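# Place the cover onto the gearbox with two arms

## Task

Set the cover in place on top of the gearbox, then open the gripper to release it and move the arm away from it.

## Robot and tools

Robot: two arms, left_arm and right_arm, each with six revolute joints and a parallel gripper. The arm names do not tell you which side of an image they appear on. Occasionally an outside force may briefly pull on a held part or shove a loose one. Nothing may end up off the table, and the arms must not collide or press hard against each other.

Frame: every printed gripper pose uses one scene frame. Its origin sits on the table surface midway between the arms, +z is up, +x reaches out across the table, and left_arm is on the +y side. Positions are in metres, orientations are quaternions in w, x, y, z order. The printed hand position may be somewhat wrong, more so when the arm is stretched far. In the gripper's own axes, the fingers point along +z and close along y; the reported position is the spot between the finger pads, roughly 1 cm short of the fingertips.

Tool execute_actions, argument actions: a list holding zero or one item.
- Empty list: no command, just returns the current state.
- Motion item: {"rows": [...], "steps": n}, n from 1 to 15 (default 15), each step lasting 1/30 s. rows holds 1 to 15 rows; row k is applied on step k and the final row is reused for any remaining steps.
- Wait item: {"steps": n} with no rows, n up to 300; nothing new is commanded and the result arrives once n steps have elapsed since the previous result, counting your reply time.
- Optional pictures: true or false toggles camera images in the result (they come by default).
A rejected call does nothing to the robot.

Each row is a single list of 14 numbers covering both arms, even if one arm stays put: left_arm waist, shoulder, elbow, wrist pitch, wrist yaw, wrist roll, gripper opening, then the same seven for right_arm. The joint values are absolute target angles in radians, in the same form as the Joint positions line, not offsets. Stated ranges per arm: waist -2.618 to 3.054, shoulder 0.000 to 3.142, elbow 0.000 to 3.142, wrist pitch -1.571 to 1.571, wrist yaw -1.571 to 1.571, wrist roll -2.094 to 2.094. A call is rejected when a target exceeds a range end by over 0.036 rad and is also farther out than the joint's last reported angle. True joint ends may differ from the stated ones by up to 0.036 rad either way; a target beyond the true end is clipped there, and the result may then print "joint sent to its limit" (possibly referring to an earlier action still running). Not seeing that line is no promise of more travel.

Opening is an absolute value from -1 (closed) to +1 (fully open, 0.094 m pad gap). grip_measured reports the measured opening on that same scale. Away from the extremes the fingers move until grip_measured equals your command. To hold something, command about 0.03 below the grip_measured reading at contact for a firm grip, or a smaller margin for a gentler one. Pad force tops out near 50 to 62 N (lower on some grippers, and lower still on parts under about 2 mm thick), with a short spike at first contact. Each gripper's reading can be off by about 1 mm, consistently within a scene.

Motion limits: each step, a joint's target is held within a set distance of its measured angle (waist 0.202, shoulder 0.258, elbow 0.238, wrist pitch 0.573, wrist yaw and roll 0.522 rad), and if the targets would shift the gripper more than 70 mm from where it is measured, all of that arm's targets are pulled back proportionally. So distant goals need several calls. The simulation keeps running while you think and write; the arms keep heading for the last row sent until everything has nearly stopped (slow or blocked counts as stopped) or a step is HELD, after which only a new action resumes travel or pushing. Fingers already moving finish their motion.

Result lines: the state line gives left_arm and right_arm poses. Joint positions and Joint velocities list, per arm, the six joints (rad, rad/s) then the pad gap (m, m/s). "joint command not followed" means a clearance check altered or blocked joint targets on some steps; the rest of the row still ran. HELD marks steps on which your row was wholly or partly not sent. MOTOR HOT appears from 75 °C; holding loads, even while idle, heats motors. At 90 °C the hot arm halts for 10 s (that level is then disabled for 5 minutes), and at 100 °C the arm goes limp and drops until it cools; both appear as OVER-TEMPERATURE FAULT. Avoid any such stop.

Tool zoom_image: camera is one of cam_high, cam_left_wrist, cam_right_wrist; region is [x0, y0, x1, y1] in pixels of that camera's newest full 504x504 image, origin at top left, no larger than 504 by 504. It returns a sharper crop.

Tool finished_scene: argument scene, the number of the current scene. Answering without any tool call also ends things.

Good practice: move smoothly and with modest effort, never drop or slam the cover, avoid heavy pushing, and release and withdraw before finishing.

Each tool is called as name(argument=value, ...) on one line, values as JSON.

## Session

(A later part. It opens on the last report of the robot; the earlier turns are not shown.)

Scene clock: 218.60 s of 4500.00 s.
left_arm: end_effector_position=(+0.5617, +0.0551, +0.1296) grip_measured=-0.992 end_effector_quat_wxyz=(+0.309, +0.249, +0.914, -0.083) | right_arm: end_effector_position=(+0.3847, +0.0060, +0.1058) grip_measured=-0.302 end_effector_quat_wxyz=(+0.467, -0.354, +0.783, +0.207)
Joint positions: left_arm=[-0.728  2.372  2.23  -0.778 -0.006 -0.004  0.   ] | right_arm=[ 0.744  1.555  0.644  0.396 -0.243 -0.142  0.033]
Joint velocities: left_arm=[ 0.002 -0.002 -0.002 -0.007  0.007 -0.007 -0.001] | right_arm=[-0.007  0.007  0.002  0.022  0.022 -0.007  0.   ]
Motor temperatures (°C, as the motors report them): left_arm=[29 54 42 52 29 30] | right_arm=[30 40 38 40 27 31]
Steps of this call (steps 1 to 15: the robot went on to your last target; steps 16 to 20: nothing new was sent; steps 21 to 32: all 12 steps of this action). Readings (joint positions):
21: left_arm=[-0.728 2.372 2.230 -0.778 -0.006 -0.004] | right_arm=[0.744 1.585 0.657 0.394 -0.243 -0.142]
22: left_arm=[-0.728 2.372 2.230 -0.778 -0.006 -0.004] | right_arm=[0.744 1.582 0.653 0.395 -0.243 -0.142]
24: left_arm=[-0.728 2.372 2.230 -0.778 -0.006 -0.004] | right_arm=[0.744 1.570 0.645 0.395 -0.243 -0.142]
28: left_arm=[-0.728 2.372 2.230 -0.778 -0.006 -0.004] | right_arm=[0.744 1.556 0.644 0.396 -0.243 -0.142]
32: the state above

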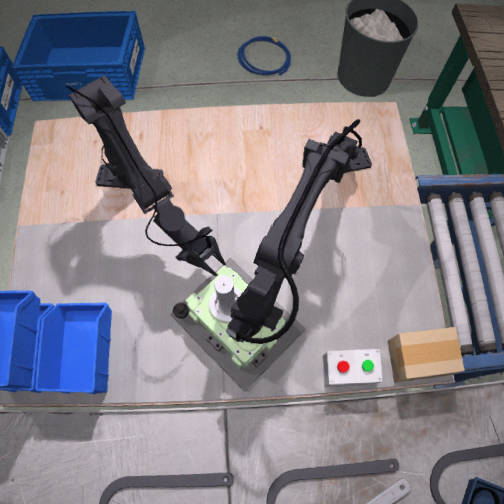

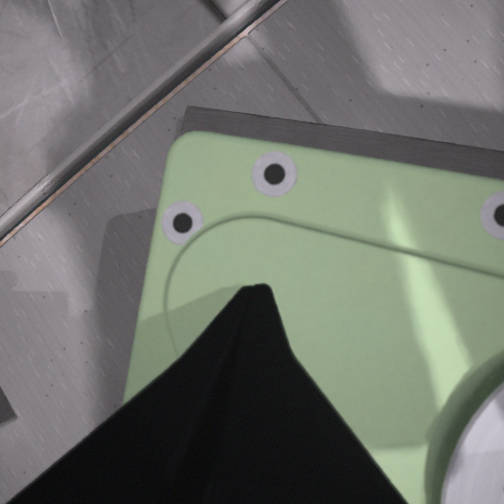

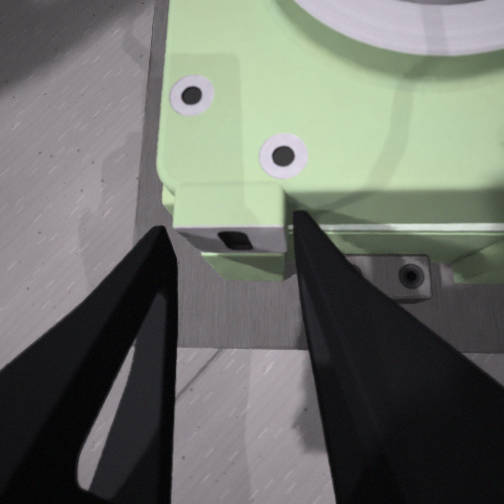

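Forward slightly, close, lift.

execute_actions(actions=[{"rows":[[-0.735,2.36,2.25,-0.79,0,0,-1,0.745,1.58,0.70,0.41,-0.25,-0.14,-0.3],[-0.735,2.36,2.25,-0.79,0,0,-1,0.745,1.58,0.70,0.41,-0.25,-0.14,-0.3],[-0.735,2.36,2.25,-0.79,0,0,-1,0.745,1.58,0.70,0.41,-0.25,-0.14,-0.3],[-0.735,2.36,2.25,-0.79,0,0,-1,0.745,1.58,0.70,0.41,-0.25,-0.14,-0.3],[-0.735,2.36,2.25,-0.79,0,0,-1,0.745,1.58,0.70,0.41,-0.25,-0.14,-0.4],[-0.735,2.36,2.25,-0.79,0,0,-1,0.745,1.58,0.70,0.41,-0.25,-0.14,-0.56],[-0.735,2.36,2.25,-0.79,0,0,-1,0.745,1.58,0.70,0.41,-0.25,-0.14,-0.56],[-0.735,2.36,2.25,-0.79,0,0,-1,0.745,1.58,0.70,0.41,-0.25,-0.14,-0.56],[-0.735,2.36,2.25,-0.79,0,0,-1,0.745,1.54,0.71,0.5,-0.25,-0.14,-0.56],[-0.735,2.36,2.25,-0.79,0,0,-1,0.745,1.50,0.72,0.55,-0.25,-0.14,-0.56],[-0.735,2.36,2.25,-0.79,0,0,-1,0.745,1.48,0.73,0.6,-0.25,-0.14,-0.56]],"steps":15}])

Scene clock: 220.10 s of 4500.00 s.
left_arm: end_effector_position=(+0.5617, +0.0551, +0.1296) grip_measured=-0.992 end_effector_quat_wxyz=(+0.309, +0.249, +0.914, -0.083) | right_arm: end_effector_position=(+0.3883, +0.0084, +0.1074) grip_measured=-0.435 end_effector_quat_wxyz=(+0.469, -0.355, +0.782, +0.207)
Joint positions: left_arm=[-0.728  2.372  2.23  -0.778 -0.006 -0.004  0.   ] | right_arm=[ 0.744  1.568  0.659  0.399 -0.244 -0.144  0.027]
Joint velocities: left_arm=[ 0.017  0.002 -0.007  0.051  0.022 -0.037  0.   ] | right_arm=[-0.002 -0.002  0.007  0.007 -0.066  0.007  0.   ]
Motor temperatures (°C, as the motors report them): left_arm=[29 54 42 52 29 30] | right_arm=[30 39 38 40 27 31]
Steps of this call (steps 1 to 15: the robot went on to your last target; steps 16 to 30: nothing new was sent; steps 31 to 45: all 15 steps of this action). Readings (joint positions):
31: left_arm=[-0.728 2.372 2.230 -0.778 -0.006 -0.004] | right_arm=[0.744 1.557 0.646 0.396 -0.243 -0.142]
32: left_arm=[-0.728 2.372 2.230 -0.778 -0.006 -0.004] | right_arm=[0.744 1.562 0.652 0.396 -0.243 -0.142]
34: left_arm=[-0.728 2.372 2.230 -0.778 -0.006 -0.004] | right_arm=[0.744 1.568 0.658 0.393 -0.243 -0.142]
38: left_arm=[-0.728 2.372 2.230 -0.778 -0.006 -0.004] | right_arm=[0.744 1.571 0.659 0.393 -0.245 -0.144]
45: the state above

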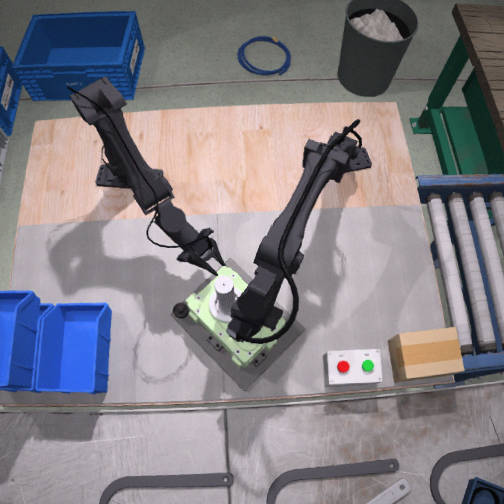

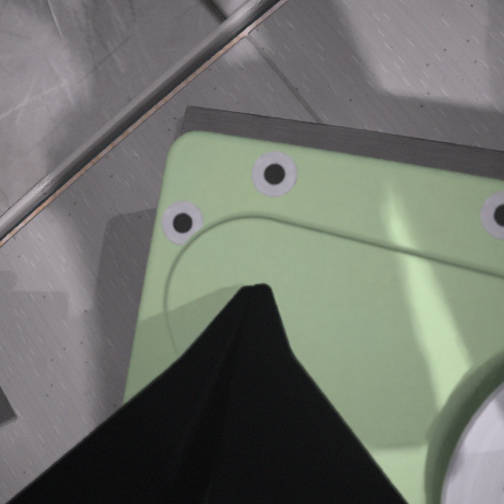

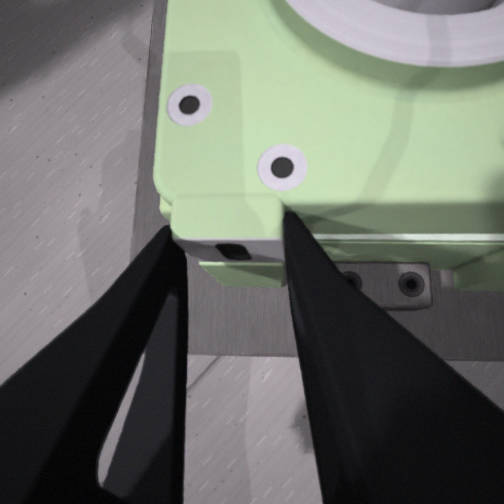

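execute_actions(actions=[{"rows":[[-0.735,2.47,2.2,-0.95,0,0,-1,0.66,1.48,0.74,0.55,-0.1,-0.14,-0.56],[-0.735,2.47,2.2,-0.95,0,0,-1,0.66,1.48,0.74,0.55,-0.1,-0.14,-0.56],[-0.735,2.47,2.2,-0.95,0,0,-1,0.66,1.48,0.74,0.55,-0.1,-0.14,-0.56],[-0.735,2.47,2.2,-0.95,0,0,-1,0.66,1.48,0.74,0.55,-0.1,-0.14,-0.56],[-0.735,2.47,2.2,-0.95,0,0,-1,0.66,1.48,0.74,0.55,-0.1,-0.14,-0.56],[-0.735,2.47,2.2,-0.95,0,0,-1,0.83,1.48,0.74,0.55,-0.4,-0.14,-0.56],[-0.735,2.47,2.2,-0.95,0,0,-1,0.83,1.48,0.74,0.55,-0.4,-0.14,-0.56],[-0.735,2.47,2.2,-0.95,0,0,-1,0.83,1.48,0.74,0.55,-0.4,-0.14,-0.56],[-0.735,2.47,2.2,-0.95,0,0,-1,0.83,1.48,0.74,0.55,-0.4,-0.14,-0.56],[-0.735,2.47,2.2,-0.95,0,0,-1,0.83,1.48,0.74,0.55,-0.4,-0.14,-0.56],[-0.735,2.47,2.2,-0.95,0,0,-1,0.745,1.48,0.74,0.55,-0.25,-0.14,-0.56]],"steps":15}])

Scene clock: 222.43 s of 4500.00 s.
left_arm: end_effector_position=(+0.5610, +0.0555, +0.1260) grip_measured=-0.992 end_effector_quat_wxyz=(+0.305, +0.249, +0.916, -0.081) | right_arm: end_effector_position=(+0.3880, +0.0087, +0.1075) grip_measured=-0.435 end_effector_quat_wxyz=(+0.470, -0.354, +0.783, +0.202)
Joint positions: left_arm=[-0.728  2.377  2.23  -0.782 -0.006 -0.004  0.   ] | right_arm=[ 0.753  1.565  0.659  0.395 -0.224 -0.144  0.027]
Joint velocities: left_arm=[-0.002 -0.012  0.002 -0.066 -0.066 -0.037 -0.   ] | right_arm=[-0.022  0.002 -0.002 -0.022 -0.007 -0.037  0.001]
Motor temperatures (°C, as the motors report them): left_arm=[29 55 42 51 29 30] | right_arm=[30 40 38 41 28 31]
Steps of this call (steps 1 to 15: the robot went on to your last target; steps 16 to 55: nothing new was sent; steps 56 to 70: all 15 steps of this action). Readings (joint positions):
56: left_arm=[-0.728 2.377 2.230 -0.782 -0.006 -0.004] | right_arm=[0.740 1.568 0.659 0.398 -0.242 -0.144]
57: left_arm=[-0.728 2.377 2.230 -0.782 -0.006 -0.004] | right_arm=[0.738 1.568 0.659 0.398 -0.246 -0.145]
59: left_arm=[-0.728 2.377 2.230 -0.782 -0.006 -0.004] | right_arm=[0.737 1.568 0.659 0.398 -0.248 -0.146]
63: left_arm=[-0.728 2.377 2.230 -0.782 -0.006 -0.004] | right_arm=[0.753 1.567 0.659 0.396 -0.235 -0.145]
70: the state above

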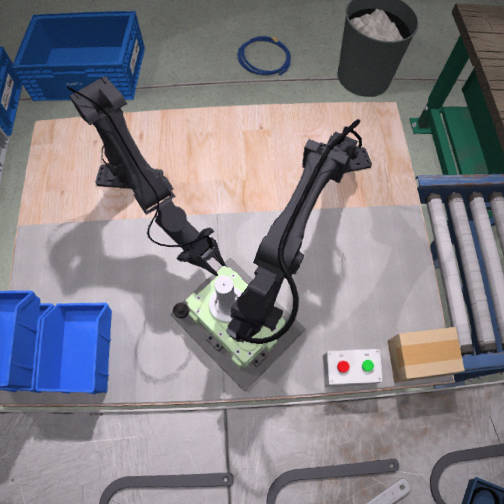

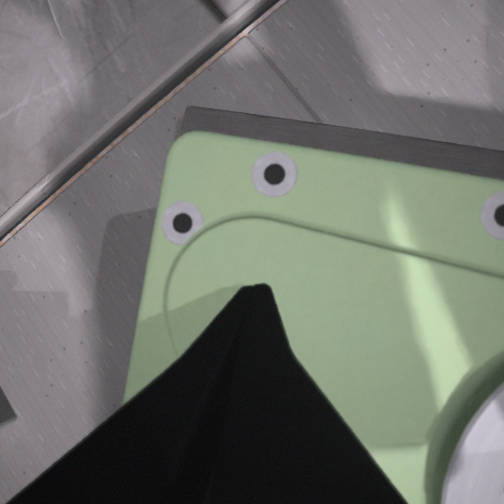

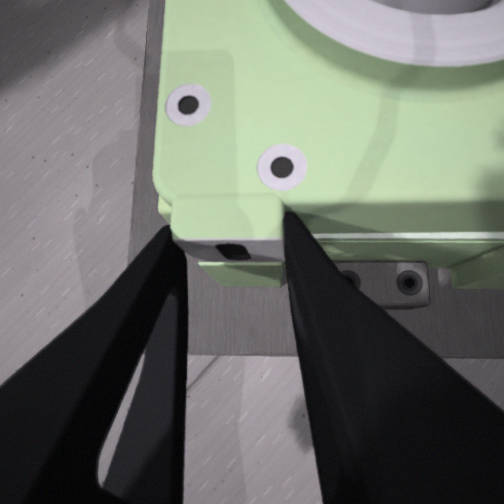

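execute_actions(actions=[{"rows":[[-0.735,2.28,2.25,-0.79,0,0,-1,0.745,1.56,0.66,0.41,-0.24,-0.14,-0.56],[-0.735,2.28,2.25,-0.79,0,0,-1,0.745,1.56,0.66,0.41,-0.24,-0.14,-0.56],[-0.735,2.28,2.25,-0.79,0,0,-1,0.745,1.56,0.65,0.41,-0.24,-0.14,-0.2],[-0.735,2.28,2.25,-0.79,0,0,-1,0.745,1.54,0.62,0.41,-0.24,-0.14,-0.2],[-0.735,2.28,2.25,-0.79,0,0,-1,0.745,1.5,0.58,0.41,-0.24,-0.14,-0.2],[-0.72,1.7,1.5,-0.5,0,0,-1,0.7,1.3,0.55,0.3,-0.2,-0.1,-0.2]],"steps":15}], pictures=false)

execute_actions(actions=[{"rows":[[-0.74,1.45,0.7,0.4,0,0,-1,0.62,1.4,1.1,-0.55,0,0,-1]],"steps":15}], pictures=false)

execute_actions(actions=[{"rows":[[-0.80,1.75,0.5,1.15,0,0,-1,0.635,1.8,1.6,-0.73,0,0,-1]],"steps":15}], pictures=false)

execute_actions(actions=[{"rows":[[-0.80,1.9,0.59,1.22,0,0,-1,0.635,1.9,1.635,-0.73,0,0,-1]],"steps":15}])

Scene clock: 225.33 s of 4500.00 s.
left_arm: end_effector_position=(+0.4585, +0.1166, +0.2431) grip_measured=-0.992 end_effector_quat_wxyz=(+0.403, +0.238, +0.877, -0.109) | right_arm: end_effector_position=(+0.3699, -0.0288, +0.1477) grip_measured=-0.202 end_effector_quat_wxyz=(+0.507, -0.315, +0.778, +0.197)
Joint positions: left_arm=[-0.728  1.69   1.545 -0.564 -0.006 -0.004  0.   ] | right_arm=[ 0.705  1.304  0.554  0.319 -0.208 -0.109  0.037]
Joint velocities: left_arm=[ 0.007 -0.759 -0.339  0.212 -0.007 -0.051  0.001] | right_arm=[ 0.012  0.007 -0.002 -0.139  0.066  0.007 -0.001]
Motor temperatures (°C, as the motors report them): left_arm=[29 54 41 51 29 30] | right_arm=[30 40 39 42 28 31]
Steps of this call (steps 1 to 15: the robot went on to your last target; steps 16 to 72: nothing new was sent; steps 73 to 87: all 15 steps of this action). Readings (joint positions):
73: left_arm=[-0.728 2.366 2.231 -0.779 -0.006 -0.004] | right_arm=[0.752 1.567 0.659 0.390 -0.224 -0.144]
74: left_arm=[-0.728 2.360 2.231 -0.788 -0.006 -0.004] | right_arm=[0.751 1.567 0.659 0.390 -0.226 -0.144]
76: left_arm=[-0.728 2.339 2.231 -0.791 -0.006 -0.004] | right_arm=[0.751 1.566 0.655 0.391 -0.230 -0.143]
80: left_arm=[-0.728 2.172 2.023 -0.662 -0.006 -0.004] | right_arm=[0.722 1.401 0.562 0.329 -0.221 -0.126]
87: the state above

Scene clock: 225.83 s of 4500.00 s.
left_arm: end_effector_position=(+0.4036, +0.1493, +0.1249) grip_measured=-0.992 end_effector_quat_wxyz=(+0.488, +0.226, +0.833, -0.132) | right_arm: end_effector_position=(+0.4090, -0.0847, +0.1810) grip_measured=-0.978 end_effector_quat_wxyz=(+0.364, -0.210, +0.903, +0.086)
Joint positions: left_arm=[-0.728  1.485  0.68   0.294 -0.006 -0.004  0.   ] | right_arm=[ 0.621  1.403  1.088 -0.489 -0.013 -0.008  0.001]
Joint velocities: left_arm=[-0.007  0.056 -0.071 -0.007 -0.037 -0.022  0.   ] | right_arm=[ 0.002 -0.012  0.002 -0.286  0.051  0.051 -0.   ]
Motor temperatures (°C, as the motors report them): left_arm=[29 53 41 51 29 30] | right_arm=[30 40 39 42 28 31]
Steps of this call (steps 1 to 15: all 15 steps of this action). Readings (joint positions):
1: left_arm=[-0.728 1.647 1.501 -0.492 -0.006 -0.004] | right_arm=[0.696 1.312 0.591 0.230 -0.187 -0.094]
2: left_arm=[-0.728 1.594 1.422 -0.381 -0.006 -0.004] | right_arm=[0.677 1.342 0.659 0.106 -0.155 -0.076]
4: left_arm=[-0.728 1.489 1.259 -0.160 -0.006 -0.004] | right_arm=[0.637 1.398 0.807 -0.115 -0.095 -0.050]
8: left_arm=[-0.728 1.417 0.971 0.223 -0.006 -0.004] | right_arm=[0.621 1.418 1.041 -0.364 -0.038 -0.023]
15: the state above

Scene clock: 226.33 s of 4500.00 s.
left_arm: end_effector_position=(+0.4011, +0.1138, +0.1146) grip_measured=-0.992 end_effector_quat_wxyz=(+0.609, +0.228, +0.735, -0.191) | right_arm: end_effector_position=(+0.4810, -0.0482, +0.1632) grip_measured=-0.978 end_effector_quat_wxyz=(+0.289, -0.216, +0.930, +0.069)
Joint positions: left_arm=[-0.797  1.767  0.49   1.092 -0.002 -0.004  0.   ] | right_arm=[ 0.627  1.829  1.565 -0.704 -0.007 -0.005  0.001]
Joint velocities: left_arm=[ 0.002 -0.002 -0.002  0.344  0.095  0.007 -0.   ] | right_arm=[ 0.017 -0.012  0.007 -0.051 -0.022  0.037 -0.   ]
Motor temperatures (°C, as the motors report them): left_arm=[29 53 41 51 29 30] | right_arm=[30 40 39 41 28 31]
Steps of this call (steps 1 to 15: all 15 steps of this action). Readings (joint positions):
1: left_arm=[-0.735 1.514 0.650 0.390 -0.011 -0.004] | right_arm=[0.621 1.434 1.127 -0.551 -0.011 -0.007]
2: left_arm=[-0.750 1.569 0.618 0.540 -0.012 -0.004] | right_arm=[0.622 1.501 1.205 -0.609 -0.010 -0.007]
4: left_arm=[-0.783 1.698 0.558 0.750 -0.008 -0.004] | right_arm=[0.625 1.666 1.373 -0.646 -0.009 -0.006]
8: left_arm=[-0.797 1.788 0.491 0.907 -0.002 -0.004] | right_arm=[0.627 1.836 1.547 -0.659 -0.008 -0.005]
15: the state above

Scene clock: 226.83 s of 4500.00 s.
left_arm: end_effector_position=(+0.4200, +0.1007, +0.1068) grip_measured=-0.992 end_effector_quat_wxyz=(+0.623, +0.225, +0.723, -0.196) | right_arm: end_effector_position=(+0.4877, -0.0451, +0.1384) grip_measured=-0.978 end_effector_quat_wxyz=(+0.261, -0.218, +0.938, +0.062)
Joint positions: left_arm=[-0.797  1.905  0.566  1.192 -0.002 -0.004  0.   ] | right_arm=[ 0.627  1.909  1.604 -0.722 -0.007 -0.005  0.001]
Joint velocities: left_arm=[-0.007  0.007  0.002  0.022  0.022 -0.051 -0.001] | right_arm=[-0.007 -0.012 -0.017 -0.037 -0.007 -0.007 -0.001]
Motor temperatures (°C, as the motors report them): left_arm=[29 53 41 51 29 30] | right_arm=[30 40 39 41 28 31]
Steps of this call (steps 1 to 15: all 15 steps of this action). Readings (joint positions):
1: left_arm=[-0.797 1.783 0.499 1.115 -0.002 -0.004] | right_arm=[0.627 1.835 1.573 -0.713 -0.007 -0.005]
2: left_arm=[-0.797 1.817 0.524 1.141 -0.002 -0.004] | right_arm=[0.627 1.848 1.588 -0.716 -0.007 -0.005]
4: left_arm=[-0.797 1.877 0.562 1.167 -0.002 -0.004] | right_arm=[0.627 1.876 1.604 -0.715 -0.007 -0.005]
8: left_arm=[-0.797 1.905 0.566 1.173 -0.002 -0.004] | right_arm=[0.627 1.907 1.604 -0.720 -0.007 -0.005]
15: the state above

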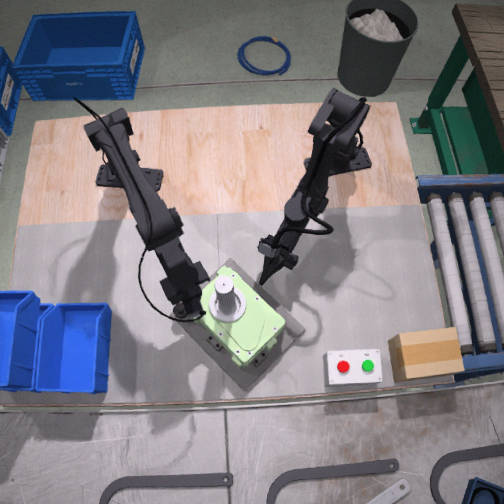

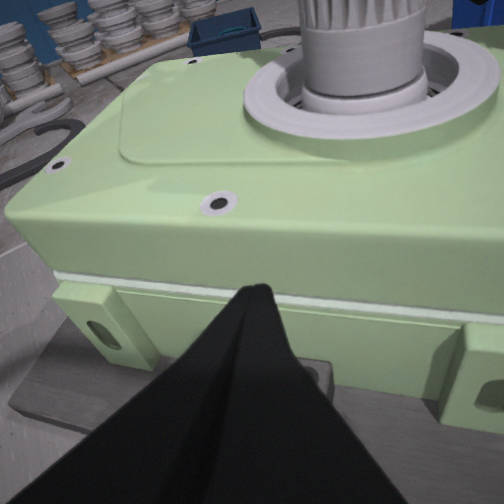

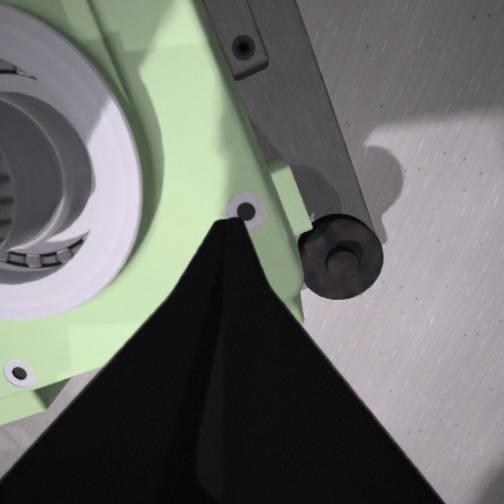

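execute_actions(actions=[{"rows":[[-0.80,1.92,0.62,1.2,0,0,-1,0.635,1.92,1.63,-0.73,0,0,-1],[-0.80,1.93,0.64,1.19,0,0,-1,0.635,1.93,1.63,-0.73,0,0,-1],[-0.80,1.94,0.66,1.18,0,0,-1,0.635,1.94,1.63,-0.73,0,0,-1],[-0.80,1.95,0.68,1.18,0,0,-1,0.635,1.95,1.63,-0.73,0,0,-1],[-0.80,1.96,0.70,1.17,0,0,-1,0.635,1.96,1.62,-0.74,0,0,-1],[-0.80,1.97,0.715,1.165,0,0,-1,0.635,1.98,1.61,-0.77,0,0,-1],[-0.80,1.98,0.73,1.16,0,0,-1,0.635,2.01,1.60,-0.8,0,0,-1],[-0.80,1.99,0.74,1.155,0,0,-1,0.635,2.04,1.58,-0.85,0,0,-1]],"steps":15}])

Scene clock: 228.20 s of 4500.00 s.
left_arm: end_effector_position=(+0.4500, +0.0800, +0.1231) grip_measured=-0.992 end_effector_quat_wxyz=(+0.645, +0.218, +0.704, -0.202) | right_arm: end_effector_position=(+0.4886, -0.0446, +0.1212) grip_measured=-0.978 end_effector_quat_wxyz=(+0.244, -0.219, +0.943, +0.058)
Joint positions: left_arm=[-0.797  1.982  0.714  1.181 -0.003 -0.004  0.   ] | right_arm=[ 0.627  1.948  1.606 -0.722 -0.007 -0.005  0.001]
Joint velocities: left_arm=[-0.022 -0.012 -0.002  0.051 -0.007 -0.051 -0.   ] | right_arm=[ 0.002  0.007 -0.002  0.007  0.022 -0.081 -0.   ]
Motor temperatures (°C, as the motors report them): left_arm=[29 52 41 51 29 30] | right_arm=[30 40 39 41 27 31]
Steps of this call (steps 1 to 15: the robot went on to your last target; steps 16 to 26: nothing new was sent; steps 27 to 41: all 15 steps of this action). Readings (joint positions):
27: left_arm=[-0.797 1.907 0.569 1.196 -0.002 -0.004] | right_arm=[0.627 1.909 1.604 -0.722 -0.007 -0.005]
28: left_arm=[-0.797 1.911 0.579 1.195 -0.002 -0.004] | right_arm=[0.627 1.911 1.604 -0.722 -0.007 -0.005]
30: left_arm=[-0.797 1.929 0.614 1.191 -0.002 -0.004] | right_arm=[0.627 1.919 1.604 -0.722 -0.007 -0.005]
34: left_arm=[-0.797 1.965 0.691 1.185 -0.003 -0.004] | right_arm=[0.627 1.948 1.606 -0.722 -0.007 -0.005]
41: the state above

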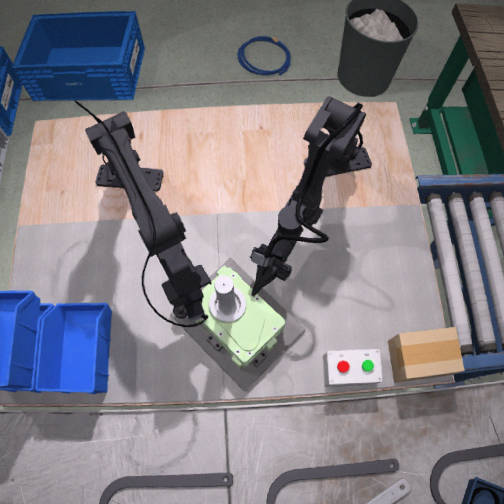

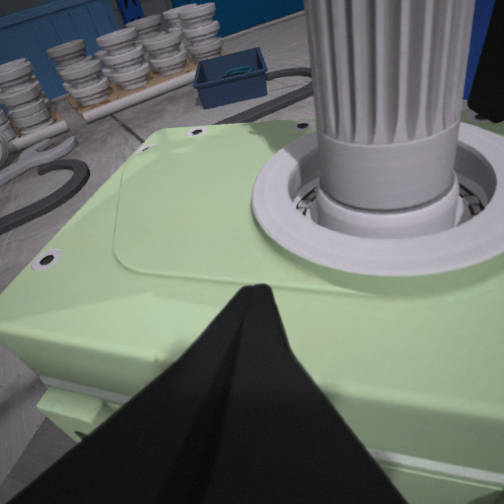

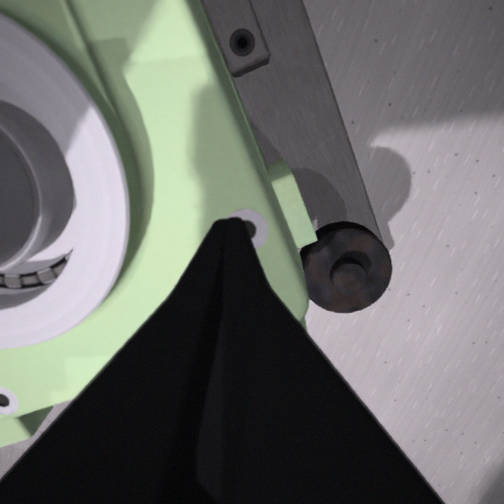

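execute_actions(actions=[{"rows":[[-0.82,1.98,0.75,1.17,0,0,-1,0.635,2.04,1.58,-0.85,0,0,-1],[-0.84,1.99,0.77,1.16,0,0,-1,0.635,2.04,1.58,-0.85,0,0,-1],[-0.85,2.0,0.79,1.15,0,0,-1,0.635,2.04,1.58,-0.85,0,0,-1],[-0.85,2.02,0.81,1.14,0,0,-1,0.635,2.04,1.58,-0.85,0,0,-1],[-0.85,2.03,0.83,1.13,0,0,-1,0.635,2.04,1.58,-0.85,0,0,-1],[-0.85,2.045,0.85,1.12,0,0,-1,0.635,2.04,1.58,-0.85,0,0,-1],[-0.85,2.06,0.87,1.11,0,0,-1,0.635,2.04,1.58,-0.85,0,0,-1]],"steps":15}])

Scene clock: 229.40 s of 4500.00 s.
left_arm: end_effector_position=(+0.4651, +0.0490, +0.1377) grip_measured=-0.992 end_effector_quat_wxyz=(+0.661, +0.219, +0.686, -0.211) | right_arm: end_effector_position=(+0.4886, -0.0446, +0.1212) grip_measured=-0.978 end_effector_quat_wxyz=(+0.244, -0.219, +0.943, +0.058)
Joint positions: left_arm=[-0.838  2.045  0.847  1.16  -0.03  -0.001  0.   ] | right_arm=[ 0.627  1.948  1.606 -0.722 -0.007 -0.005  0.001]
Joint velocities: left_arm=[-0.007 -0.002 -0.002 -0.007  0.095  0.037 -0.   ] | right_arm=[-0.012 -0.012  0.012 -0.022  0.081 -0.051  0.   ]
Motor temperatures (°C, as the motors report them): left_arm=[29 52 41 51 29 30] | right_arm=[30 40 39 41 27 31]
Steps of this call (steps 1 to 15: the robot went on to your last target; steps 16 to 21: nothing new was sent; steps 22 to 36: all 15 steps of this action). Readings (joint positions):
22: left_arm=[-0.798 1.982 0.714 1.181 -0.003 -0.004] | right_arm=[0.627 1.948 1.606 -0.722 -0.007 -0.005]
23: left_arm=[-0.802 1.982 0.718 1.179 -0.004 -0.004] | right_arm=[0.627 1.948 1.606 -0.722 -0.007 -0.005]
25: left_arm=[-0.821 1.992 0.745 1.170 -0.004 -0.004] | right_arm=[0.627 1.948 1.606 -0.722 -0.007 -0.005]
29: left_arm=[-0.829 2.022 0.796 1.163 -0.058 -0.002] | right_arm=[0.627 1.948 1.606 -0.722 -0.007 -0.005]
36: the state above

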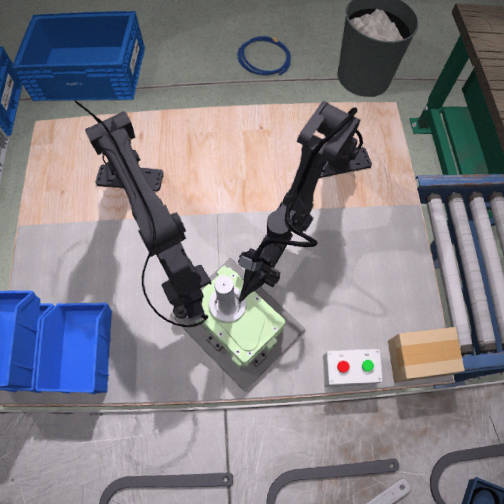

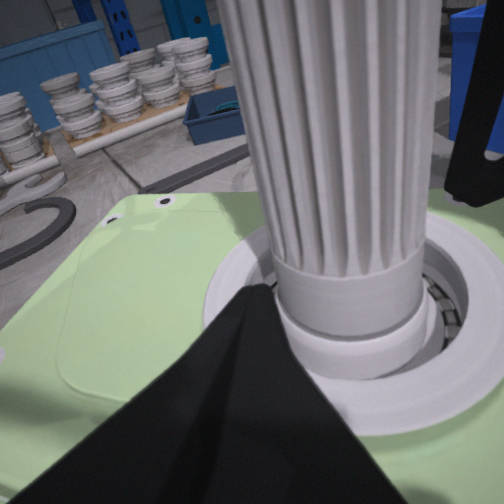

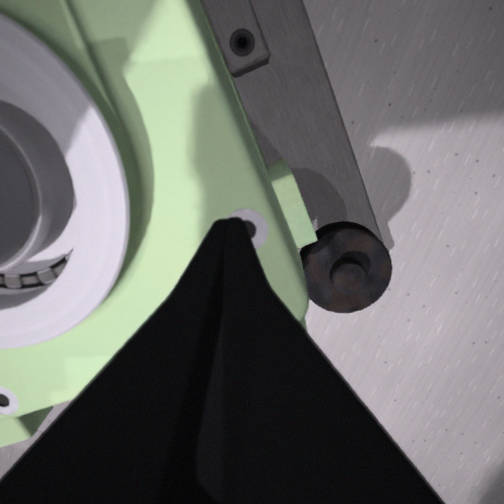

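execute_actions(actions=[{"rows":[[-0.82,1.97,0.75,1.17,0,0,-1,0.635,2.04,1.58,-0.85,0,0,-1],[-0.82,1.97,0.75,1.17,0,0,-1,0.635,2.04,1.58,-0.85,0,0,-1],[-0.82,1.95,0.7,1.17,0,0,-1,0.635,2.04,1.58,-0.85,0,0,-1],[-0.81,1.9,0.62,1.19,0,0,-1,0.635,2.04,1.58,-0.85,0,0,-1],[-0.80,1.87,0.55,1.2,0,0,-1,0.635,2.04,1.58,-0.85,0,0,-1],[-0.80,1.87,0.55,1.2,0,0,-1,0.635,2.04,1.58,-0.85,0,0,-1],[-0.80,1.87,0.55,1.2,0,0,-1,0.635,2.04,1.58,-0.85,0,0,-1],[-0.80,1.87,0.55,1.2,0,0,-1,0.635,2.04,1.58,-0.85,0,0,-1],[-0.80,1.90,0.55,1.15,0,0,-1,0.635,2.04,1.58,-0.85,0,0,-1]],"steps":15}], pictures=false)

execute_actions(actions=[{"rows":[[-0.80,1.92,0.62,1.12,0,0,-1,0.635,2.04,1.58,-0.85,0,0,-1],[-0.80,1.93,0.64,1.11,0,0,-1,0.635,2.04,1.58,-0.85,0,0,-1],[-0.80,1.94,0.66,1.10,0,0,-1,0.635,2.04,1.58,-0.85,0,0,-1],[-0.80,1.95,0.68,1.09,0,0,-1,0.635,2.04,1.58,-0.85,0,0,-1],[-0.80,1.96,0.70,1.08,0,0,-1,0.635,2.04,1.58,-0.85,0,0,-1]],"steps":12}])

Scene clock: 231.57 s of 4500.00 s.
left_arm: end_effector_position=(+0.4152, +0.1000, +0.0991) grip_measured=-0.992 end_effector_quat_wxyz=(+0.611, +0.230, +0.733, -0.192) | right_arm: end_effector_position=(+0.4886, -0.0446, +0.1212) grip_measured=-0.978 end_effector_quat_wxyz=(+0.244, -0.219, +0.943, +0.058)
Joint positions: left_arm=[-0.807  1.897  0.558  1.158 -0.008 -0.001  0.   ] | right_arm=[ 0.627  1.948  1.606 -0.722 -0.007 -0.005  0.001]
Joint velocities: left_arm=[-0.017  0.007  0.007 -0.022 -0.081 -0.066  0.001] | right_arm=[-0.002 -0.007 -0.012 -0.022 -0.037  0.007 -0.   ]
Motor temperatures (°C, as the motors report them): left_arm=[29 51 41 51 29 30] | right_arm=[30 39 38 40 27 31]
Steps of this call (steps 1 to 30: the robot went on to your last target; steps 31 to 50: nothing new was sent; steps 51 to 65: all 15 steps of this action). Readings (joint positions):
51: left_arm=[-0.837 2.037 0.837 1.161 -0.018 -0.001] | right_arm=[0.627 1.948 1.606 -0.722 -0.007 -0.005]
52: left_arm=[-0.835 2.021 0.812 1.161 -0.016 -0.001] | right_arm=[0.627 1.948 1.606 -0.722 -0.007 -0.005]
54: left_arm=[-0.831 1.980 0.740 1.163 -0.012 -0.001] | right_arm=[0.627 1.948 1.606 -0.722 -0.007 -0.005]
58: left_arm=[-0.810 1.892 0.567 1.173 -0.009 -0.001] | right_arm=[0.627 1.948 1.606 -0.722 -0.007 -0.005]
65: the state above

Scene clock: 231.97 s of 4500.00 s.
left_arm: end_effector_position=(+0.4358, +0.0868, +0.0954) grip_measured=-0.992 end_effector_quat_wxyz=(+0.605, +0.231, +0.739, -0.188) | right_arm: end_effector_position=(+0.4886, -0.0446, +0.1212) grip_measured=-0.978 end_effector_quat_wxyz=(+0.244, -0.219, +0.943, +0.058)
Joint positions: left_arm=[-0.805  1.955  0.664  1.092 -0.011 -0.001  0.   ] | right_arm=[ 0.627  1.948  1.606 -0.722 -0.007 -0.005  0.001]
Joint velocities: left_arm=[ 0.012  0.007 -0.002 -0.11   0.037  0.022 -0.002] | right_arm=[-0.007 -0.002  0.002  0.007  0.037  0.007  0.   ]
Motor temperatures (°C, as the motors report them): left_arm=[29 51 41 51 29 30] | right_arm=[30 39 38 40 27 31]
Steps of this call (steps 1 to 12: all 12 steps of this action). Readings (joint positions):
1: left_arm=[-0.807 1.899 0.562 1.154 -0.008 -0.001] | right_arm=[0.627 1.948 1.606 -0.722 -0.007 -0.005]
2: left_arm=[-0.807 1.906 0.574 1.147 -0.008 -0.001] | right_arm=[0.627 1.948 1.606 -0.722 -0.007 -0.005]
4: left_arm=[-0.807 1.927 0.614 1.130 -0.008 -0.001] | right_arm=[0.627 1.948 1.606 -0.722 -0.007 -0.005]
8: left_arm=[-0.805 1.953 0.662 1.103 -0.011 -0.001] | right_arm=[0.627 1.948 1.606 -0.722 -0.007 -0.005]
12: the state above

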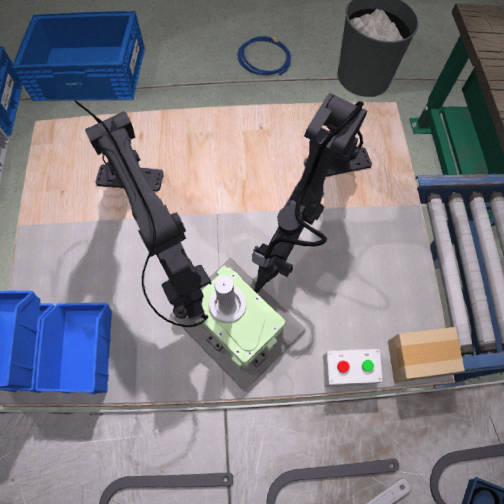

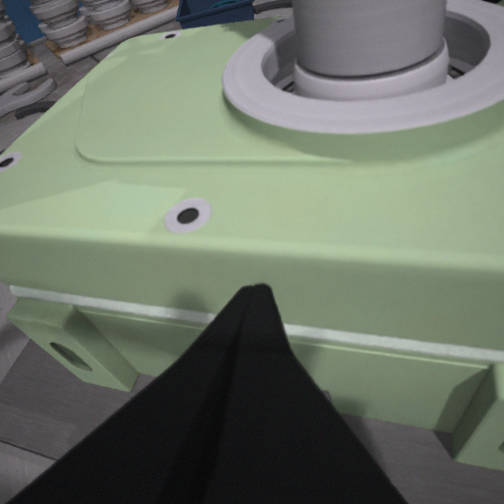

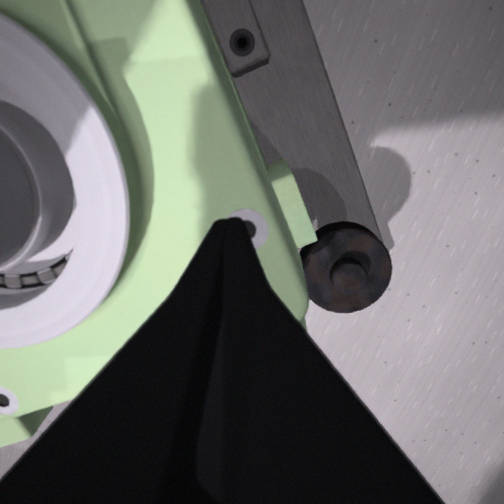

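execute_actions(actions=[{"rows":[[-0.82,1.96,0.73,1.1,0,0,-1,0.635,2.04,1.58,-0.85,0,0,-1],[-0.82,1.96,0.76,1.12,0,0,-1,0.635,2.04,1.58,-0.85,0,0,-1],[-0.82,1.96,0.79,1.14,0,0,-1,0.635,2.04,1.58,-0.85,0,0,-1],[-0.82,1.96,0.82,1.16,0,0,-1,0.635,2.04,1.58,-0.85,0,0,-1]],"steps":12}])

Scene clock: 233.30 s of 4500.00 s.
left_arm: end_effector_position=(+0.4462, +0.0923, +0.0914) grip_measured=-0.992 end_effector_quat_wxyz=(+0.598, +0.217, +0.754, -0.162) | right_arm: end_effector_position=(+0.4886, -0.0446, +0.1212) grip_measured=-0.978 end_effector_quat_wxyz=(+0.244, -0.219, +0.943, +0.058)
Joint positions: left_arm=[-0.805  1.955  0.7    1.02  -0.069 -0.001  0.   ] | right_arm=[ 0.627  1.948  1.606 -0.722 -0.007 -0.005  0.001]
Joint velocities: left_arm=[ 0.007 -0.017  0.017 -0.051 -0.022 -0.022  0.001] | right_arm=[-0.027 -0.027  0.002  0.037 -0.051 -0.066  0.001]
Motor temperatures (°C, as the motors report them): left_arm=[29 51 41 51 29 30] | right_arm=[30 39 38 40 27 31]
Steps of this call (steps 1 to 15: the robot went on to your last target; steps 16 to 28: nothing new was sent; steps 29 to 40: all 12 steps of this action). Readings (joint positions):
29: left_arm=[-0.805 1.955 0.669 1.086 -0.011 -0.001] | right_arm=[0.627 1.948 1.606 -0.722 -0.007 -0.005]
30: left_arm=[-0.805 1.955 0.672 1.082 -0.013 -0.001] | right_arm=[0.627 1.948 1.606 -0.722 -0.007 -0.005]
32: left_arm=[-0.805 1.955 0.682 1.066 -0.027 -0.001] | right_arm=[0.627 1.948 1.606 -0.722 -0.007 -0.005]
36: left_arm=[-0.805 1.955 0.694 1.034 -0.056 -0.001] | right_arm=[0.627 1.948 1.606 -0.722 -0.007 -0.005]
40: the state above

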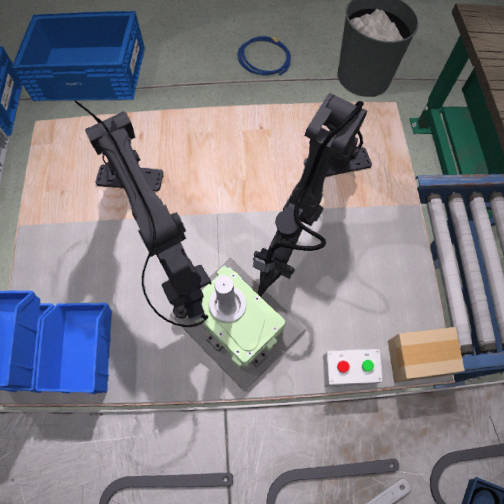

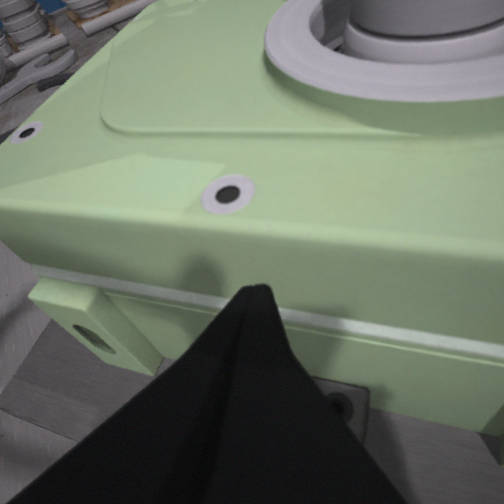

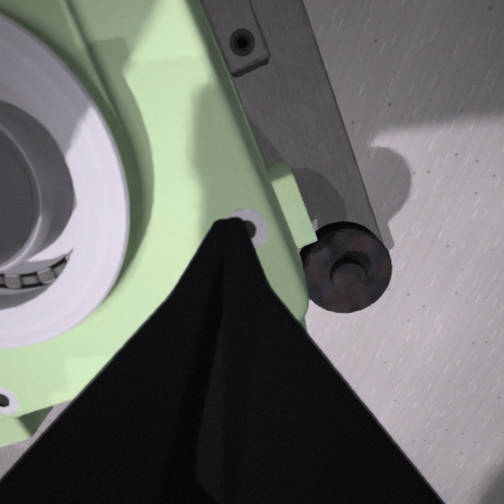

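execute_actions(actions=[{"rows":[[-0.82,1.96,0.78,1.14,0.08,0,-1,0.635,1.88,1.63,-0.73,0,0,-1],[-0.82,1.96,0.78,1.14,0.08,0,-1,0.635,1.88,1.63,-0.73,0,0,-1],[-0.82,1.96,0.78,1.14,0.08,0,-1,0.635,1.88,1.63,-0.73,0,0,-1],[-0.82,1.96,0.78,1.14,0.08,0,-1,0.635,1.88,1.63,-0.73,0,0,-1],[-0.82,1.96,0.78,1.14,0.08,0,-1,0.635,1.88,1.63,-0.73,0,0,-1],[-0.82,1.96,0.78,1.14,0.08,0,-1,0.635,1.88,1.63,-0.73,0,0,-1],[-0.82,1.96,0.78,1.14,0.08,0,-1,0.635,1.88,1.63,-0.73,0,0,-1],[-0.82,1.96,0.78,1.14,0.08,0,-1,0.635,2.05,1.59,-0.80,0,0,-1]],"steps":15}])

Scene clock: 236.67 s of 4500.00 s.
left_arm: end_effector_position=(+0.4477, +0.0934, +0.0901) grip_measured=-0.992 end_effector_quat_wxyz=(+0.595, +0.218, +0.756, -0.163) | right_arm: end_effector_position=(+0.4946, -0.0420, +0.1204) grip_measured=-0.978 end_effector_quat_wxyz=(+0.251, -0.218, +0.941, +0.059)
Joint positions: left_arm=[-0.797  1.955  0.705  1.008 -0.057 -0.001  0.   ] | right_arm=[ 0.627  1.962  1.616 -0.702 -0.005 -0.005  0.001]
Joint velocities: left_arm=[ 0.027 -0.012 -0.002 -0.051  0.007  0.051  0.   ] | right_arm=[ 0.007 -0.002  0.007 -0.066  0.037  0.081 -0.   ]
Motor temperatures (°C, as the motors report them): left_arm=[29 50 43 54 29 30] | right_arm=[30 38 38 39 27 31]
Steps of this call (steps 1 to 30: the robot went on to your last target; steps 31 to 86: nothing new was sent; steps 87 to 101: all 15 steps of this action). Readings (joint positions):
87: left_arm=[-0.805 1.955 0.705 1.008 -0.076 -0.001] | right_arm=[0.627 1.939 1.608 -0.718 -0.007 -0.005]
88: left_arm=[-0.803 1.955 0.705 1.008 -0.071 -0.001] | right_arm=[0.627 1.934 1.608 -0.723 -0.007 -0.005]
90: left_arm=[-0.800 1.955 0.705 1.008 -0.064 -0.001] | right_arm=[0.627 1.922 1.608 -0.723 -0.006 -0.005]
94: left_arm=[-0.798 1.955 0.705 1.008 -0.058 -0.001] | right_arm=[0.627 1.915 1.608 -0.728 -0.006 -0.005]
101: the state above

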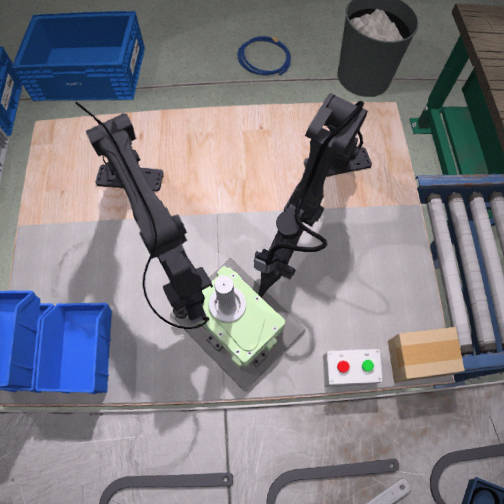

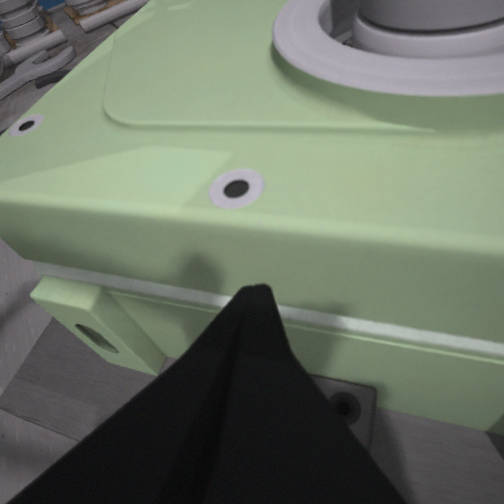

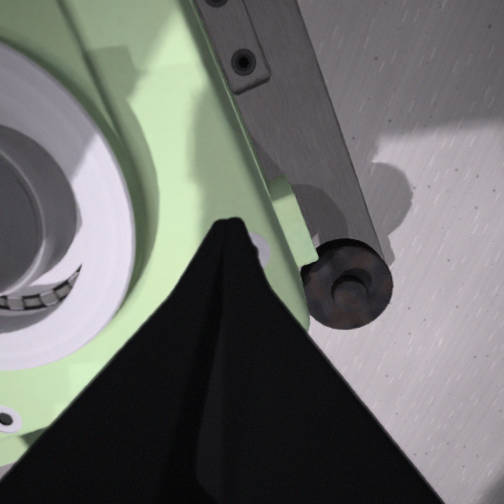

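execute_actions(actions=[{"rows":[[-0.81,1.95,0.68,1.05,0,0,-1,0.635,1.87,1.63,-0.76,0,0,-1],[-0.81,1.95,0.68,1.05,0,0,-1,0.635,1.87,1.63,-0.76,0,0,-1],[-0.81,1.95,0.68,1.05,0,0,-1,0.635,1.87,1.63,-0.76,0,0,-1],[-0.81,1.95,0.68,1.05,0,0,-1,0.635,1.87,1.63,-0.76,0,0,-1],[-0.81,1.95,0.68,1.05,0,0,-1,0.635,1.87,1.63,-0.76,0,0,-1],[-0.81,1.95,0.68,1.05,0,0,-1,0.635,1.87,1.63,-0.76,0,0,-1],[-0.81,1.95,0.68,1.05,0,0,-1,0.635,1.87,1.63,-0.76,0,0,-1],[-0.81,1.95,0.68,1.05,0,0,-1,0.635,1.87,1.63,-0.76,0,0,-1],[-0.81,1.95,0.68,1.05,0,0,-1,0.635,1.87,1.63,-0.76,0,0,-1],[-0.81,1.95,0.68,1.05,0,0,-1,0.635,2.06,1.59,-0.88,0,0,-1]],"steps":15}], pictures=false)

execute_actions(actions=[{"rows":[[-0.81,1.95,0.68,1.05,0,0,-1,0.635,1.87,1.63,-0.76,0,0,-1],[-0.81,1.95,0.68,1.05,0,0,-1,0.635,1.87,1.63,-0.76,0,0,-1],[-0.81,1.95,0.68,1.05,0,0,-1,0.635,1.87,1.63,-0.76,0,0,-1],[-0.81,1.95,0.68,1.05,0,0,-1,0.635,1.87,1.63,-0.76,0,0,-1],[-0.81,1.95,0.68,1.05,0,0,-1,0.635,1.87,1.63,-0.76,0,0,-1],[-0.81,1.95,0.68,1.05,0,0,-1,0.635,1.87,1.63,-0.76,0,0,-1],[-0.81,1.95,0.68,1.05,0,0,-1,0.635,1.87,1.63,-0.76,0,0,-1],[-0.81,1.95,0.68,1.05,0,0,-1,0.635,1.87,1.63,-0.76,0,0,-1],[-0.81,1.95,0.68,1.05,0,0,-1,0.635,1.87,1.63,-0.76,0,0,-1],[-0.81,1.95,0.68,1.05,0,0,-1,0.635,2.06,1.59,-0.88,0,0,-1]],"steps":15}], pictures=false)

Scene clock: 238.57 s of 4500.00 s.
left_arm: end_effector_position=(+0.4414, +0.0912, +0.0852) grip_measured=-0.992 end_effector_quat_wxyz=(+0.587, +0.227, +0.757, -0.172) | right_arm: end_effector_position=(+0.4883, -0.0452, +0.1192) grip_measured=-0.979 end_effector_quat_wxyz=(+0.235, -0.219, +0.946, +0.055)
Joint positions: left_arm=[-0.799  1.955  0.689  1.013 -0.032 -0.001  0.   ] | right_arm=[ 0.627  1.963  1.629 -0.75  -0.004 -0.004  0.001]
Joint velocities: left_arm=[ 0.007 -0.017 -0.012  0.066  0.022 -0.037  0.   ] | right_arm=[-0.007 -0.007 -0.022 -0.022 -0.022 -0.022 -0.   ]
Motor temperatures (°C, as the motors report them): left_arm=[29 50 43 55 30 30] | right_arm=[30 38 37 38 27 31]
Steps of this call (steps 1 to 15: the robot went on to your last target; steps 16 to 42: nothing new was sent; steps 43 to 57: all 15 steps of this action). Readings (joint positions):
43: left_arm=[-0.797 1.955 0.695 1.010 -0.059 -0.001] | right_arm=[0.627 1.952 1.616 -0.702 -0.005 -0.005]
44: left_arm=[-0.798 1.955 0.693 1.012 -0.050 -0.001] | right_arm=[0.627 1.944 1.616 -0.717 -0.005 -0.005]
46: left_arm=[-0.799 1.955 0.690 1.012 -0.039 -0.001] | right_arm=[0.627 1.921 1.616 -0.732 -0.005 -0.005]
50: left_arm=[-0.799 1.955 0.689 1.013 -0.034 -0.001] | right_arm=[0.627 1.889 1.616 -0.737 -0.005 -0.005]
57: the state above

Scene clock: 239.07 s of 4500.00 s.
left_arm: end_effector_position=(+0.4414, +0.0912, +0.0852) grip_measured=-0.992 end_effector_quat_wxyz=(+0.587, +0.227, +0.757, -0.172) | right_arm: end_effector_position=(+0.4886, -0.0453, +0.1188) grip_measured=-0.979 end_effector_quat_wxyz=(+0.232, -0.218, +0.946, +0.054)
Joint positions: left_arm=[-0.799  1.955  0.689  1.013 -0.032 -0.001  0.   ] | right_arm=[ 0.627  1.969  1.639 -0.76  -0.003 -0.003  0.001]
Joint velocities: left_arm=[-0.012  0.007  0.002  0.095 -0.022 -0.022 -0.   ] | right_arm=[ 0.002  0.071  0.007  0.154 -0.022  0.007 -0.   ]
Motor temperatures (°C, as the motors report them): left_arm=[29 50 43 55 30 30] | right_arm=[30 38 37 38 27 31]
Steps of this call (steps 1 to 15: all 15 steps of this action). Readings (joint positions):
1: left_arm=[-0.799 1.955 0.689 1.013 -0.032 -0.001] | right_arm=[0.627 1.952 1.629 -0.740 -0.004 -0.004]
2: left_arm=[-0.799 1.955 0.689 1.013 -0.032 -0.001] | right_arm=[0.627 1.942 1.629 -0.747 -0.004 -0.004]
4: left_arm=[-0.799 1.955 0.689 1.013 -0.032 -0.001] | right_arm=[0.627 1.917 1.629 -0.750 -0.004 -0.004]
8: left_arm=[-0.799 1.955 0.689 1.013 -0.032 -0.001] | right_arm=[0.627 1.887 1.629 -0.750 -0.004 -0.004]
15: the state above

execute_actions(actions=[{"rows":[[-0.8,1.85,0.55,1.1,0,0,-1,0.635,1.96,1.65,-0.77,0,0,-1],[-0.8,1.85,0.55,1.1,0,0,-1,0.635,1.96,1.65,-0.77,0,0,-1],[-0.8,1.85,0.55,1.1,0,0,-1,0.635,1.96,1.65,-0.77,0,0,-1],[-0.8,1.85,0.55,1.1,0,0,-1,0.635,1.96,1.65,-0.77,0,0,-1],[-0.74,1.5,0.75,0.4,0,0,-1,0.635,1.96,1.65,-0.77,0,0,-1]],"steps":14}], pictures=false)

execute_actions(actions=[{"rows":[[-0.72,1.7,1.6,-0.6,0,0,-1,0.635,1.96,1.65,-0.77,0,0,-1]],"steps":15}], pictures=false)

execute_actions(actions=[{"rows":[[-0.735,2.27,2.27,-0.82,0,0,-1,0.635,1.96,1.65,-0.77,0,0,-1]],"steps":15}], pictures=false)

execute_actions(actions=[{"rows":[[-0.735,2.31,2.27,-0.82,0,0,-1,0.635,1.96,1.65,-0.77,0,0,-1],[-0.735,2.31,2.27,-0.82,0,0,-1,0.635,1.96,1.65,-0.77,0,0,-1],[-0.735,2.31,2.27,-0.82,0,0,-1,0.635,1.96,1.65,-0.77,0,0,-1],[-0.735,2.31,2.27,-0.82,0,0,-1,0.635,1.96,1.65,-0.77,0,0,-1],[-0.735,2.31,2.27,-0.82,0,0,-1,0.635,1.96,1.65,-0.77,0,0,-1],[-0.735,2.31,2.27,-0.82,0,0,-1,0.635,1.96,1.65,-0.77,0,0,-1],[-0.735,2.31,2.27,-0.82,0,0,-1,0.635,1.96,1.65,-0.77,0,0,-1],[-0.735,2.48,2.23,-0.95,0,0,-1,0.635,2.04,1.62,-0.86,0,0,-1]],"steps":15}])

Scene clock: 241.27 s of 4500.00 s.
left_arm: end_effector_position=(+0.4301, +0.1248, +0.2205) grip_measured=-0.992 end_effector_quat_wxyz=(+0.618, +0.207, +0.739, -0.173) | right_arm: end_effector_position=(+0.4909, -0.0442, +0.1218) grip_measured=-0.979 end_effector_quat_wxyz=(+0.239, -0.218, +0.945, +0.056)
Joint positions: left_arm=[-0.744  1.474  0.751  0.544 -0.007 -0.001  0.   ] | right_arm=[ 0.627  1.966  1.64  -0.75  -0.003 -0.003  0.001]
Joint velocities: left_arm=[-0.012  0.027  0.002 -0.418  0.037 -0.022  0.   ] | right_arm=[-0.002 -0.017  0.007  0.022 -0.037  0.007 -0.   ]
Motor temperatures (°C, as the motors report them): left_arm=[29 49 43 55 30 30] | right_arm=[30 38 37 38 27 31]
Steps of this call (steps 1 to 15: the robot went on to your last target; steps 16 to 52: nothing new was sent; steps 53 to 66: all 14 steps of this action). Readings (joint positions):
53: left_arm=[-0.799 1.945 0.671 1.023 -0.030 -0.001] | right_arm=[0.627 1.966 1.640 -0.750 -0.003 -0.003]
54: left_arm=[-0.799 1.920 0.632 1.036 -0.025 -0.001] | right_arm=[0.627 1.966 1.640 -0.750 -0.003 -0.003]
56: left_arm=[-0.799 1.880 0.575 1.048 -0.019 -0.001] | right_arm=[0.627 1.966 1.640 -0.750 -0.003 -0.003]
60: left_arm=[-0.758 1.659 0.677 0.635 -0.007 -0.001] | right_arm=[0.627 1.966 1.640 -0.750 -0.003 -0.003]
66: the state above

Scene clock: 241.77 s of 4500.00 s.
left_arm: end_effector_position=(+0.4736, +0.1070, +0.2704) grip_measured=-0.992 end_effector_quat_wxyz=(+0.449, +0.234, +0.854, -0.122) | right_arm: end_effector_position=(+0.4909, -0.0442, +0.1218) grip_measured=-0.979 end_effector_quat_wxyz=(+0.239, -0.218, +0.945, +0.056)
Joint positions: left_arm=[-0.728  1.701  1.584 -0.488 -0.006 -0.001  0.   ] | right_arm=[ 0.627  1.966  1.64  -0.75  -0.003 -0.003  0.001]
Joint velocities: left_arm=[-0.002 -0.393  0.203 -0.212  0.007 -0.066  0.   ] | right_arm=[-0.022  0.002 -0.012  0.037 -0.007 -0.022 -0.001]
Motor temperatures (°C, as the motors report them): left_arm=[29 49 43 55 30 30] | right_arm=[30 38 37 38 27 31]
Steps of this call (steps 1 to 15: all 15 steps of this action). Readings (joint positions):
1: left_arm=[-0.744 1.493 0.782 0.476 -0.006 -0.001] | right_arm=[0.627 1.966 1.640 -0.750 -0.003 -0.003]
2: left_arm=[-0.741 1.543 0.850 0.376 -0.006 -0.001] | right_arm=[0.627 1.966 1.640 -0.750 -0.003 -0.003]
4: left_arm=[-0.735 1.660 1.012 0.164 -0.006 -0.001] | right_arm=[0.627 1.966 1.640 -0.750 -0.003 -0.003]
8: left_arm=[-0.728 1.757 1.292 -0.284 -0.006 -0.001] | right_arm=[0.627 1.966 1.640 -0.750 -0.003 -0.003]
15: the state above

Scene clock: 242.27 s of 4500.00 s.
left_arm: end_effector_position=(+0.5536, +0.0592, +0.1414) grip_measured=-0.992 end_effector_quat_wxyz=(+0.305, +0.251, +0.915, -0.082) | right_arm: end_effector_position=(+0.4909, -0.0442, +0.1218) grip_measured=-0.979 end_effector_quat_wxyz=(+0.239, -0.218, +0.945, +0.056)
Joint positions: left_arm=[-0.728  2.338  2.225 -0.816 -0.006 -0.001  0.   ] | right_arm=[ 0.627  1.966  1.64  -0.75  -0.003 -0.003  0.001]
Joint velocities: left_arm=[ 0.022 -0.159  0.007 -0.212  0.007 -0.022  0.   ] | right_arm=[ 0.017 -0.007  0.012 -0.022  0.022 -0.022 -0.001]
Motor temperatures (°C, as the motors report them): left_arm=[29 50 43 55 30 30] | right_arm=[30 38 37 38 27 31]
Steps of this call (steps 1 to 15: all 15 steps of this action). Readings (joint positions):
1: left_arm=[-0.728 1.720 1.640 -0.556 -0.006 -0.001] | right_arm=[0.627 1.966 1.640 -0.750 -0.003 -0.003]
2: left_arm=[-0.728 1.772 1.733 -0.616 -0.006 -0.001] | right_arm=[0.627 1.966 1.640 -0.750 -0.003 -0.003]
4: left_arm=[-0.728 1.915 1.920 -0.666 -0.006 -0.001] | right_arm=[0.627 1.966 1.640 -0.750 -0.003 -0.003]
8: left_arm=[-0.728 2.210 2.208 -0.701 -0.006 -0.001] | right_arm=[0.627 1.966 1.640 -0.750 -0.003 -0.003]
15: the state above

Scene clock: 242.77 s of 4500.00 s.
left_arm: end_effector_position=(+0.5578, +0.0565, +0.1243) grip_measured=-0.993 end_effector_quat_wxyz=(+0.295, +0.252, +0.918, -0.079) | right_arm: end_effector_position=(+0.4904, -0.0445, +0.1197) grip_measured=-0.979 end_effector_quat_wxyz=(+0.235, -0.218, +0.946, +0.055)
Joint positions: left_arm=[-0.728  2.384  2.249 -0.815 -0.004 -0.001  0.   ] | right_arm=[ 0.627  1.971  1.641 -0.753 -0.003 -0.003  0.001]
Joint velocities: left_arm=[-0.002 -0.002  0.002 -0.022 -0.007  0.007  0.   ] | right_arm=[ 0.017 -0.007 -0.012  0.007 -0.007  0.051 -0.001]
Motor temperatures (°C, as the motors report them): left_arm=[29 50 43 55 30 30] | right_arm=[30 38 37 38 27 31]
Steps of this call (steps 1 to 15: all 15 steps of this action). Readings (joint positions):
1: left_arm=[-0.728 2.336 2.227 -0.819 -0.006 -0.001] | right_arm=[0.627 1.966 1.640 -0.750 -0.003 -0.003]
2: left_arm=[-0.728 2.335 2.232 -0.819 -0.006 -0.001] | right_arm=[0.627 1.966 1.640 -0.750 -0.003 -0.003]
4: left_arm=[-0.728 2.333 2.239 -0.819 -0.006 -0.001] | right_arm=[0.627 1.966 1.640 -0.750 -0.003 -0.003]
8: left_arm=[-0.728 2.341 2.240 -0.825 -0.006 -0.001] | right_arm=[0.627 1.970 1.640 -0.753 -0.003 -0.003]
15: the state above

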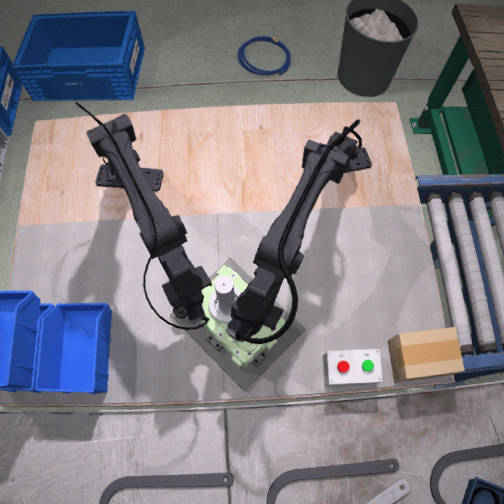

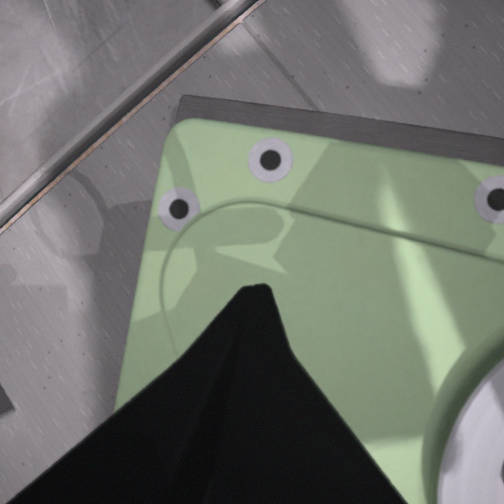

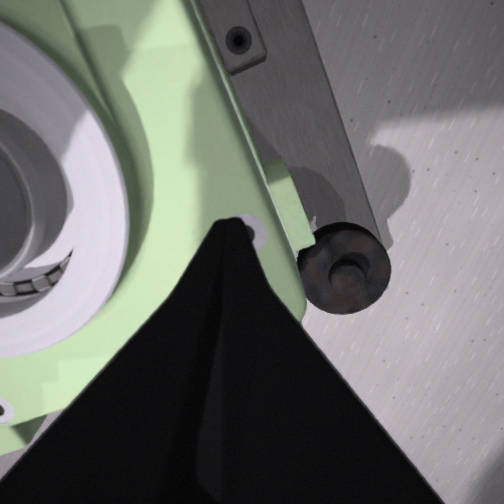

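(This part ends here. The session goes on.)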